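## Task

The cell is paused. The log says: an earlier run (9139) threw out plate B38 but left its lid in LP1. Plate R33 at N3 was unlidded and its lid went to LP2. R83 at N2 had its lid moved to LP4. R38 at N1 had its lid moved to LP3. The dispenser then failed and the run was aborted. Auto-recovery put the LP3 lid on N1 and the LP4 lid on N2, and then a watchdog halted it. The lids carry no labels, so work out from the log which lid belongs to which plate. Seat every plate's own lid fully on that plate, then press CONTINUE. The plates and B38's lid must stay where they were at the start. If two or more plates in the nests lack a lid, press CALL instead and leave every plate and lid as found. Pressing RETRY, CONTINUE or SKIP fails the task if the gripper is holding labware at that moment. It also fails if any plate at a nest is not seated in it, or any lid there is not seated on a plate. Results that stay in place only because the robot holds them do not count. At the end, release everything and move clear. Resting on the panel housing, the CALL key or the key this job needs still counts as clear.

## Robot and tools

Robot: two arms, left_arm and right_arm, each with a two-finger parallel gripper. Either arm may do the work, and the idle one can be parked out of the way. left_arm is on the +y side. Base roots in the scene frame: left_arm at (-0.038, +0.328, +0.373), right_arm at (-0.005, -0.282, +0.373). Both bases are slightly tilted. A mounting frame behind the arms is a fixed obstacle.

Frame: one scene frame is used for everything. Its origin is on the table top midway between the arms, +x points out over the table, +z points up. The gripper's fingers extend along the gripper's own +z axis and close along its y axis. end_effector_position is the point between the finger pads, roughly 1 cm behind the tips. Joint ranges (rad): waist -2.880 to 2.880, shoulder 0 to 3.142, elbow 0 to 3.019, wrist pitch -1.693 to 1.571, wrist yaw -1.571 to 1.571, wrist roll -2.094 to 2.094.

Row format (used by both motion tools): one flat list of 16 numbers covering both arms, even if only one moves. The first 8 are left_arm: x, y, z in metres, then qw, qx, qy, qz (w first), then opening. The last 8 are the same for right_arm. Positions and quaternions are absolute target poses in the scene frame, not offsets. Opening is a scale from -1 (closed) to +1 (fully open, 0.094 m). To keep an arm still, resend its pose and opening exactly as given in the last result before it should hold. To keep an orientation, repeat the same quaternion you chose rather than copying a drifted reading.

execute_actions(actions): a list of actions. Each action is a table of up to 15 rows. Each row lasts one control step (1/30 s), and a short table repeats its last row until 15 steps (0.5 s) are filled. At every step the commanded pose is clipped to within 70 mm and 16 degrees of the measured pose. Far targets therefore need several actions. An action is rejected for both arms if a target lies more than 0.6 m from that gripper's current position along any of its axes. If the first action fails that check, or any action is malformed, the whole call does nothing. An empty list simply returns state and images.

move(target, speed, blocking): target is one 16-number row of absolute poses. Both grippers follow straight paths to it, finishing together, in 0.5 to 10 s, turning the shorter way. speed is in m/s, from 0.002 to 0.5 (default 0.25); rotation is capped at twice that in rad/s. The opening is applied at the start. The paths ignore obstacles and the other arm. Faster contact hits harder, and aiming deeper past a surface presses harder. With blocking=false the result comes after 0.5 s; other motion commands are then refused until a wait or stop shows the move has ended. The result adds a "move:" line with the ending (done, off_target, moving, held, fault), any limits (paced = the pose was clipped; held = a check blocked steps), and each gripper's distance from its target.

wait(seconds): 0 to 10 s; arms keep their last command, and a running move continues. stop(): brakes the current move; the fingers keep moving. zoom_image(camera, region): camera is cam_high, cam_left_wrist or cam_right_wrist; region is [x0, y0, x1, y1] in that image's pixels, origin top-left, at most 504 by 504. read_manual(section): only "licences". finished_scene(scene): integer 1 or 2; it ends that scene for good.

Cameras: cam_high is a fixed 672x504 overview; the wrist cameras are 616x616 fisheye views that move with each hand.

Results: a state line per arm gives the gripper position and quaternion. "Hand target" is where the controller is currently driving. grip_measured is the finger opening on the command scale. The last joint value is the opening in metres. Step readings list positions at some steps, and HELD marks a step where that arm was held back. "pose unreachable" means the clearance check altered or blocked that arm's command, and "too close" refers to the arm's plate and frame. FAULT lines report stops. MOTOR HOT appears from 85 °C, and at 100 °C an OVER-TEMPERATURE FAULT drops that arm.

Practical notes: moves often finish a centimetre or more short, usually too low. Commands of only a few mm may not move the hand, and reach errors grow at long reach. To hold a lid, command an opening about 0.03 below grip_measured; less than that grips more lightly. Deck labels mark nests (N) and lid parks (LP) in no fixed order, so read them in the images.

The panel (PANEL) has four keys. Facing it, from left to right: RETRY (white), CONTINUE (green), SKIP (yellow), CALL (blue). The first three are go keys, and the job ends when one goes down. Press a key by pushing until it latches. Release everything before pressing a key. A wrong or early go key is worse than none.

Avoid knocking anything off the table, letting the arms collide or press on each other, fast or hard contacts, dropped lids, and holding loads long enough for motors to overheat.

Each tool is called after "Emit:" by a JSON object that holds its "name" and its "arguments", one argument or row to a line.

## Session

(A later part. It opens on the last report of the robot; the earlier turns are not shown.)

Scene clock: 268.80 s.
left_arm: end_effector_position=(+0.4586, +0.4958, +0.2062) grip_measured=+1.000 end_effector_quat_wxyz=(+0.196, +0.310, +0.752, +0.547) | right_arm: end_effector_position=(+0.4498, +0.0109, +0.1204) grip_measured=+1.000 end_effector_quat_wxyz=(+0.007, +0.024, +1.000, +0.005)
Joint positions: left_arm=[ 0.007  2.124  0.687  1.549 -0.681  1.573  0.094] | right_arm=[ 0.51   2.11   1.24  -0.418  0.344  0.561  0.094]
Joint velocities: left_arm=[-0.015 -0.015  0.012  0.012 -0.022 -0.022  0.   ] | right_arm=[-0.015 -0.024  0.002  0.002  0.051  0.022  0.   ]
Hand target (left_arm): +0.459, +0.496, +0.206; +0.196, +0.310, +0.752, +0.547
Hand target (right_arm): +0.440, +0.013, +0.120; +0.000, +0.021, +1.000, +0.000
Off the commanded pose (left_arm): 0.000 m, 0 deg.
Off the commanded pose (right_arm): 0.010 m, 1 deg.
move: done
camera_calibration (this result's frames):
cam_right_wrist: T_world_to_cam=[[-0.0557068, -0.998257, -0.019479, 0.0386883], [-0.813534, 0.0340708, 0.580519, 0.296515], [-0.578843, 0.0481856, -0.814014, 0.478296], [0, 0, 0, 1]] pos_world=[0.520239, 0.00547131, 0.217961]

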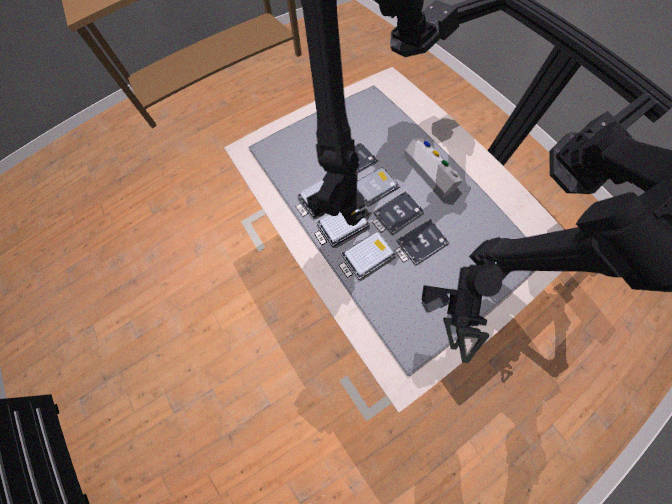

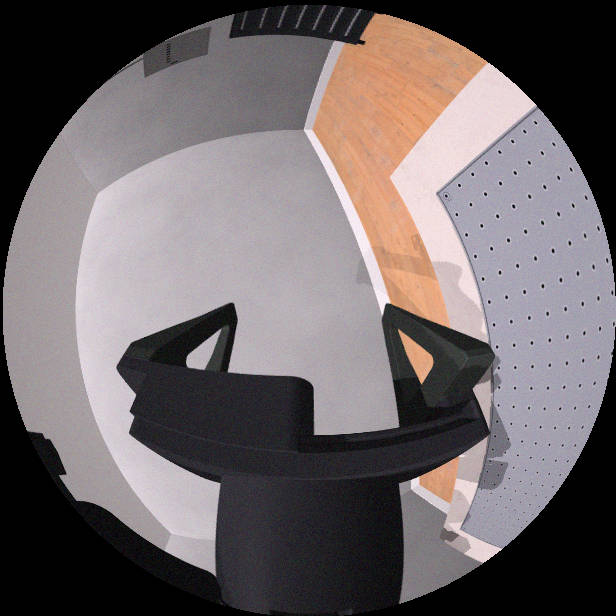

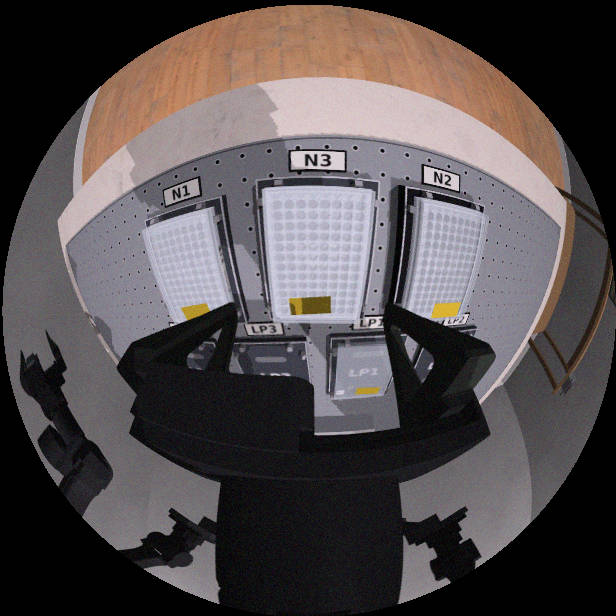

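Emit:
{"name": "move", "arguments": {
  "target": [0.4586,0.4958,0.2062,0.196,0.310,0.752,0.547,1, 0.0,0.03,0.17,0,-0.707,0.707,0,-1],
  "speed": 0.45
}}

Scene clock: 274.17 s.
left_arm: end_effector_position=(+0.4586, +0.4958, +0.2062) grip_measured=+1.000 end_effector_quat_wxyz=(+0.196, +0.310, +0.752, +0.547) | right_arm: end_effector_position=(+0.0034, +0.0277, +0.1723) grip_measured=-0.978 end_effector_quat_wxyz=(-0.012, +0.702, -0.712, -0.008)
Joint positions: left_arm=[ 0.007  2.124  0.687  1.549 -0.681  1.573  0.094] | right_arm=[ 1.424  2.24   0.657 -0.085  0.417 -0.063  0.001]
Joint velocities: left_arm=[-0.005 -0.005 -0.002  0.002  0.037 -0.037  0.   ] | right_arm=[-0.005  0.005 -0.002  0.002  0.007  0.037 -0.001]
Hand target (left_arm): +0.459, +0.496, +0.206; +0.196, +0.310, +0.752, +0.547
Hand target (right_arm): +0.002, +0.027, +0.169; -0.006, +0.707, -0.707, -0.004
Off the commanded pose (left_arm): 0.000 m, 0 deg.
Off the commanded pose (right_arm): 0.005 m, 2 deg.
move: done
camera_calibration (this result's frames):
cam_right_wrist: T_world_to_cam=[[0.999748, -0.0221555, -0.0037412, -0.00180229], [-0.016091, -0.822175, 0.569007, -0.0744129], [-0.0156825, -0.568803, -0.822324, 0.277985], [0, 0, 0, 1]] pos_world=[0.00496397, 0.0968984, 0.270929]

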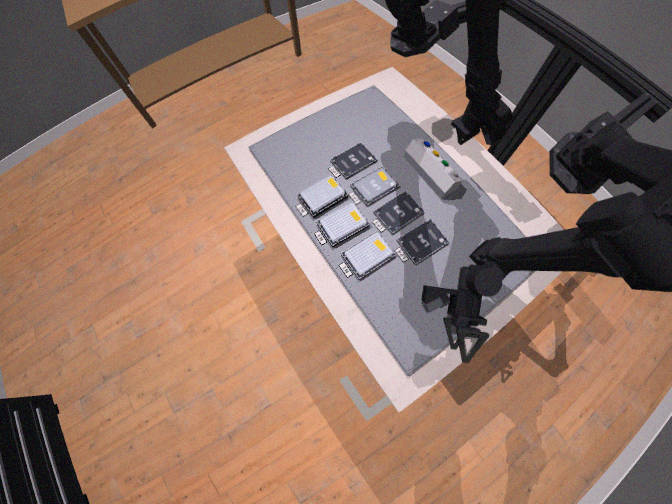

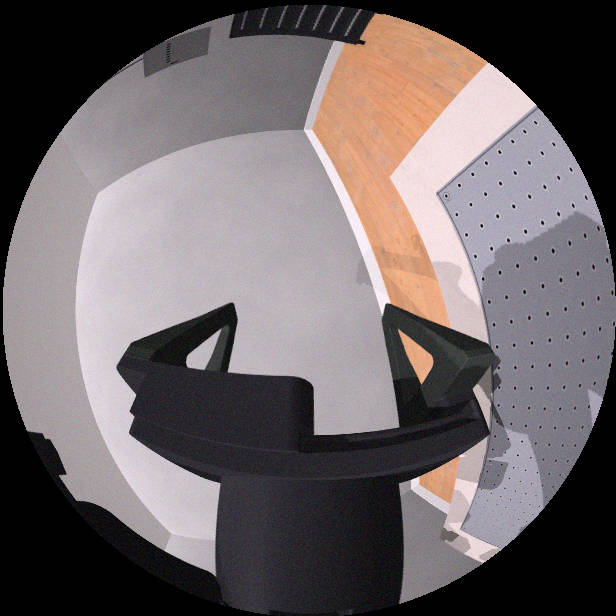

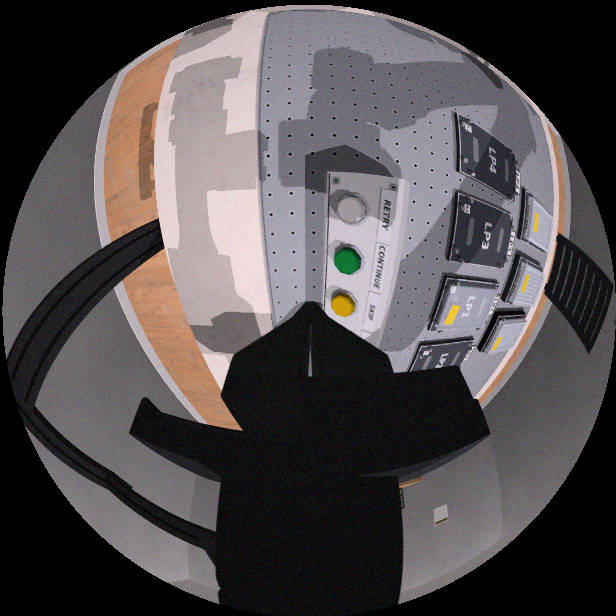

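Emit:
{"name": "zoom_image", "arguments": {
  "camera": "cam_high",
  "region": [290, 160, 410, 290]
}}

Emit:
{"name": "zoom_image", "arguments": {
  "camera": "cam_right_wrist",
  "region": [290, 160, 450, 340]
}}

Emit:
{"name": "zoom_image", "arguments": {
  "camera": "cam_right_wrist",
  "region": [460, 170, 580, 370]
}}

Region (290, 160, 410, 290) of cam_high's 672x504 image, scaled by 3.877, with more detail than that image has; it fills the left 465 columns of this view, and the rest is white.

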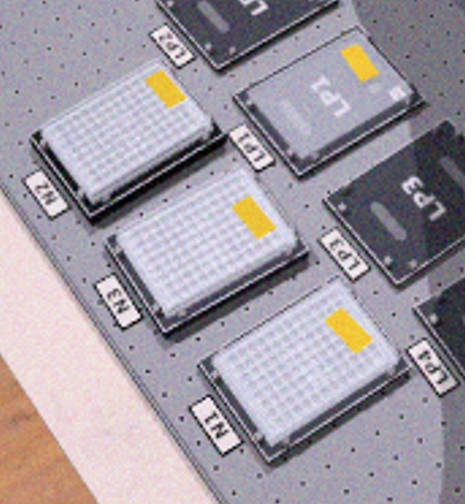

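Region (290, 160, 450, 340) of cam_right_wrist's 616x616 image, scaled by 2.800, with more detail than that image has.

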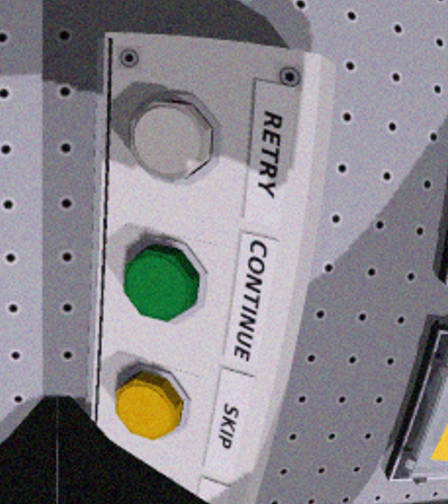

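Region (460, 170, 580, 370) of cam_right_wrist's 616x616 image, scaled by 2.520, with more detail than that image has; it fills the left 302 columns of this view, and the rest is white.

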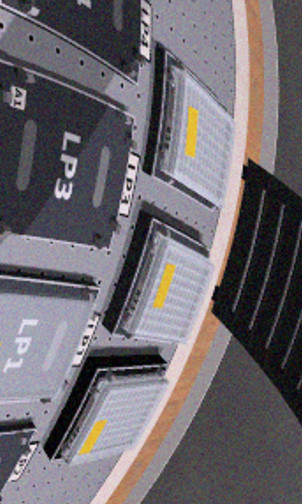

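Emit:
{"name": "move", "arguments": {
  "target": [0.4586,0.4958,0.2062,0.196,0.310,0.752,0.547,1, 0.014,0.021,0.135,0.153,-0.69,0.69,-0.153,-1],
  "speed": 0.3
}}

Scene clock: 291.57 s.
left_arm: end_effector_position=(+0.4586, +0.4958, +0.2062) grip_measured=+1.000 end_effector_quat_wxyz=(+0.196, +0.310, +0.752, +0.547) | right_arm: end_effector_position=(+0.0193, +0.0191, +0.1373) grip_measured=-0.978 end_effector_quat_wxyz=(-0.148, +0.690, -0.691, +0.153)
Joint positions: left_arm=[ 0.007  2.124  0.687  1.549 -0.681  1.573  0.094] | right_arm=[ 1.527  2.471  0.742 -0.053  0.825  0.07   0.001]
Joint velocities: left_arm=[ 0.005 -0.005  0.007  0.012  0.081 -0.051  0.   ] | right_arm=[ 0.005  0.005 -0.012 -0.017  0.022 -0.007  0.001]
Hand target (left_arm): +0.459, +0.496, +0.206; +0.196, +0.310, +0.752, +0.547
Hand target (right_arm): +0.014, +0.022, +0.136; -0.154, +0.691, -0.690, +0.151
Off the commanded pose (left_arm): 0.000 m, 0 deg.
Off the commanded pose (right_arm): 0.006 m, 1 deg.
move: done
camera_calibration (this result's frames):
cam_right_wrist: T_world_to_cam=[[0.913533, -0.00783746, 0.406688, -0.072958], [-0.248965, -0.801435, 0.5438, -0.053668], [0.321672, -0.598031, -0.734089, 0.226474], [0, 0, 0, 1]] pos_world=[-0.0195623, 0.0918552, 0.225108]

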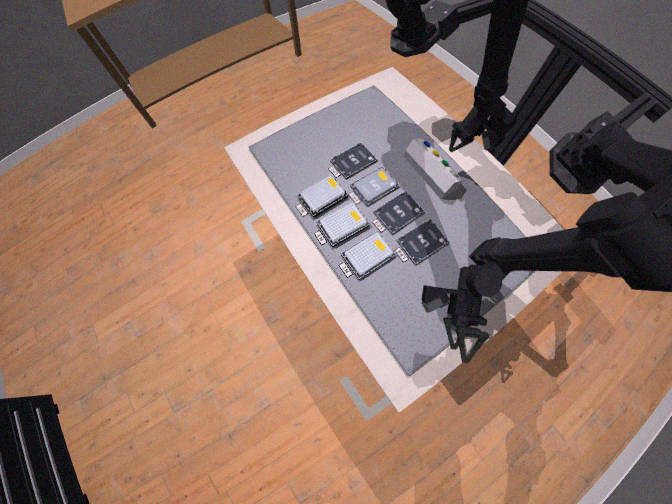

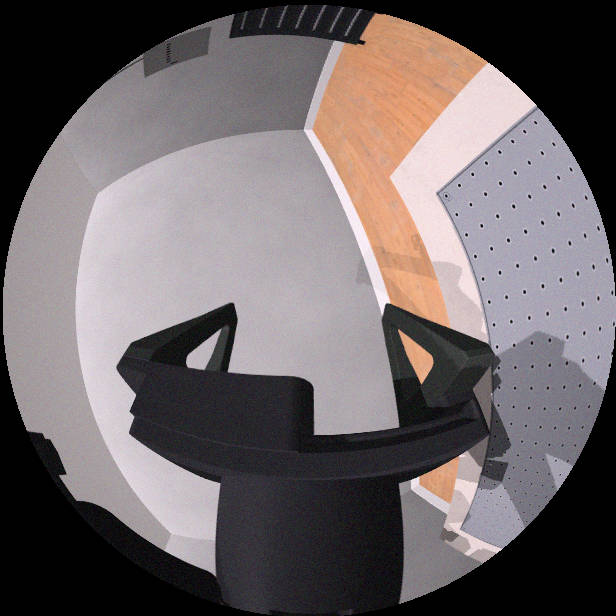

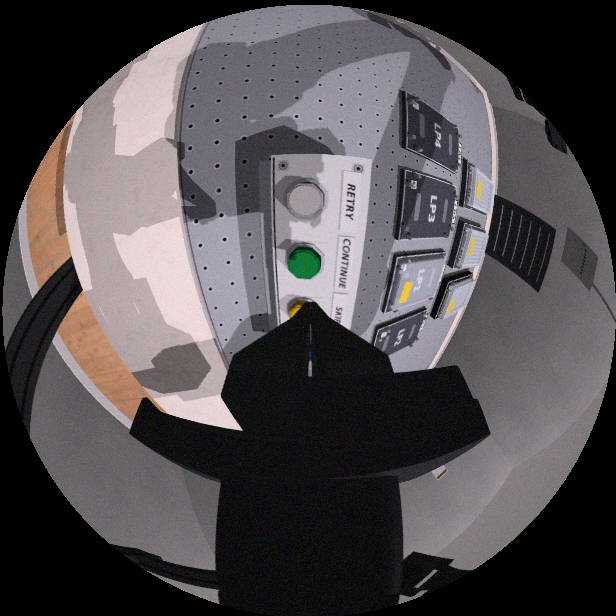

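Emit:
{"name": "move", "arguments": {
  "target": [0.4586,0.4958,0.2062,0.196,0.310,0.752,0.547,1, 0.038,0.022,0.08,0.153,-0.69,0.69,-0.153,-1],
  "speed": 0.08
}}

Scene clock: 298.20 s.
left_arm: end_effector_position=(+0.4586, +0.4958, +0.2062) grip_measured=+1.000 end_effector_quat_wxyz=(+0.196, +0.310, +0.752, +0.547) | right_arm: end_effector_position=(+0.0334, +0.0254, +0.0925) grip_measured=-0.978 end_effector_quat_wxyz=(-0.158, +0.695, -0.685, +0.151)
Joint positions: left_arm=[ 0.007  2.124  0.687  1.549 -0.681  1.573  0.094] | right_arm=[ 1.424  2.592  0.777  0.176  0.851 -0.116  0.001]
Joint velocities: left_arm=[ 0.005  0.015 -0.002  0.002  0.066  0.022  0.   ] | right_arm=[-0.005 -0.015 -0.007  0.027  0.022 -0.051 -0.001]
move: unfinished (the scene ended)
camera_calibration (this result's frames):
cam_right_wrist: T_world_to_cam=[[0.908502, 0.00411031, 0.417861, -0.0686894], [-0.240301, -0.812942, 0.530453, -0.0195829], [0.341877, -0.58233, -0.737571, 0.192089], [0, 0, 0, 1]] pos_world=[-0.00797217, 0.0962219, 0.18077]
The task's run has ended: the event that ends the task has happened. This ends this scene only. If you have not yet called finished_scene for this scene, call it to go on to the next scene.

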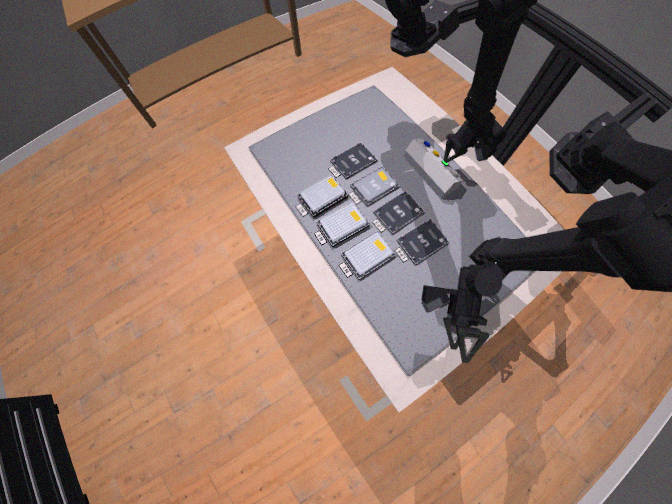

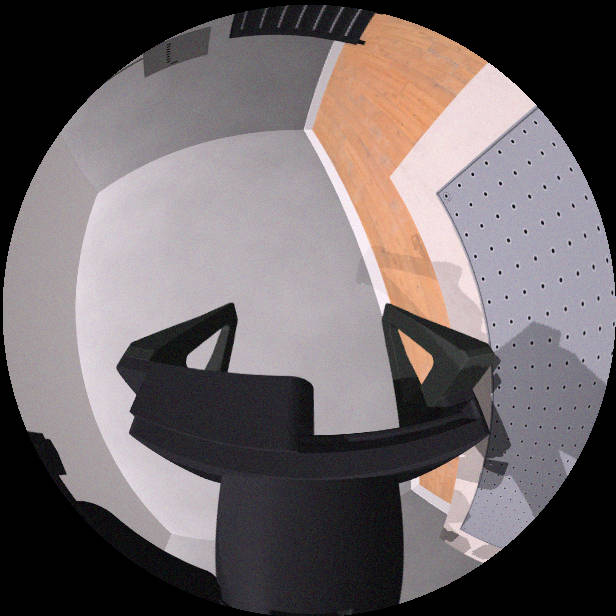

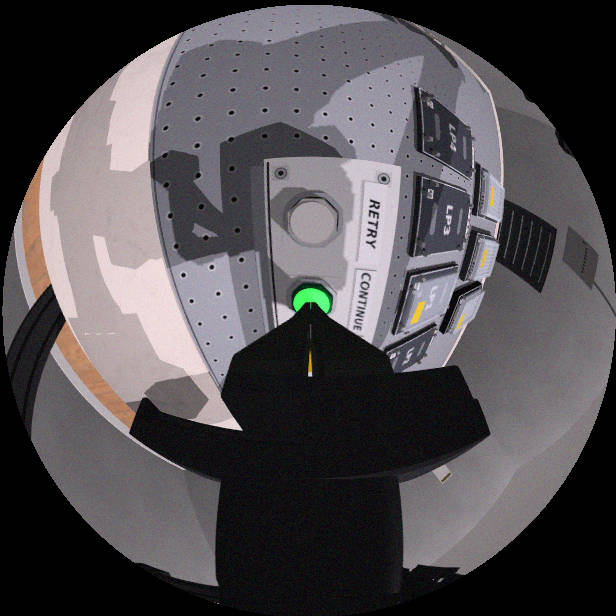

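Emit:
{"name": "finished_scene", "arguments": {
  "scene": 1
}}

The scene is finished: the task was done.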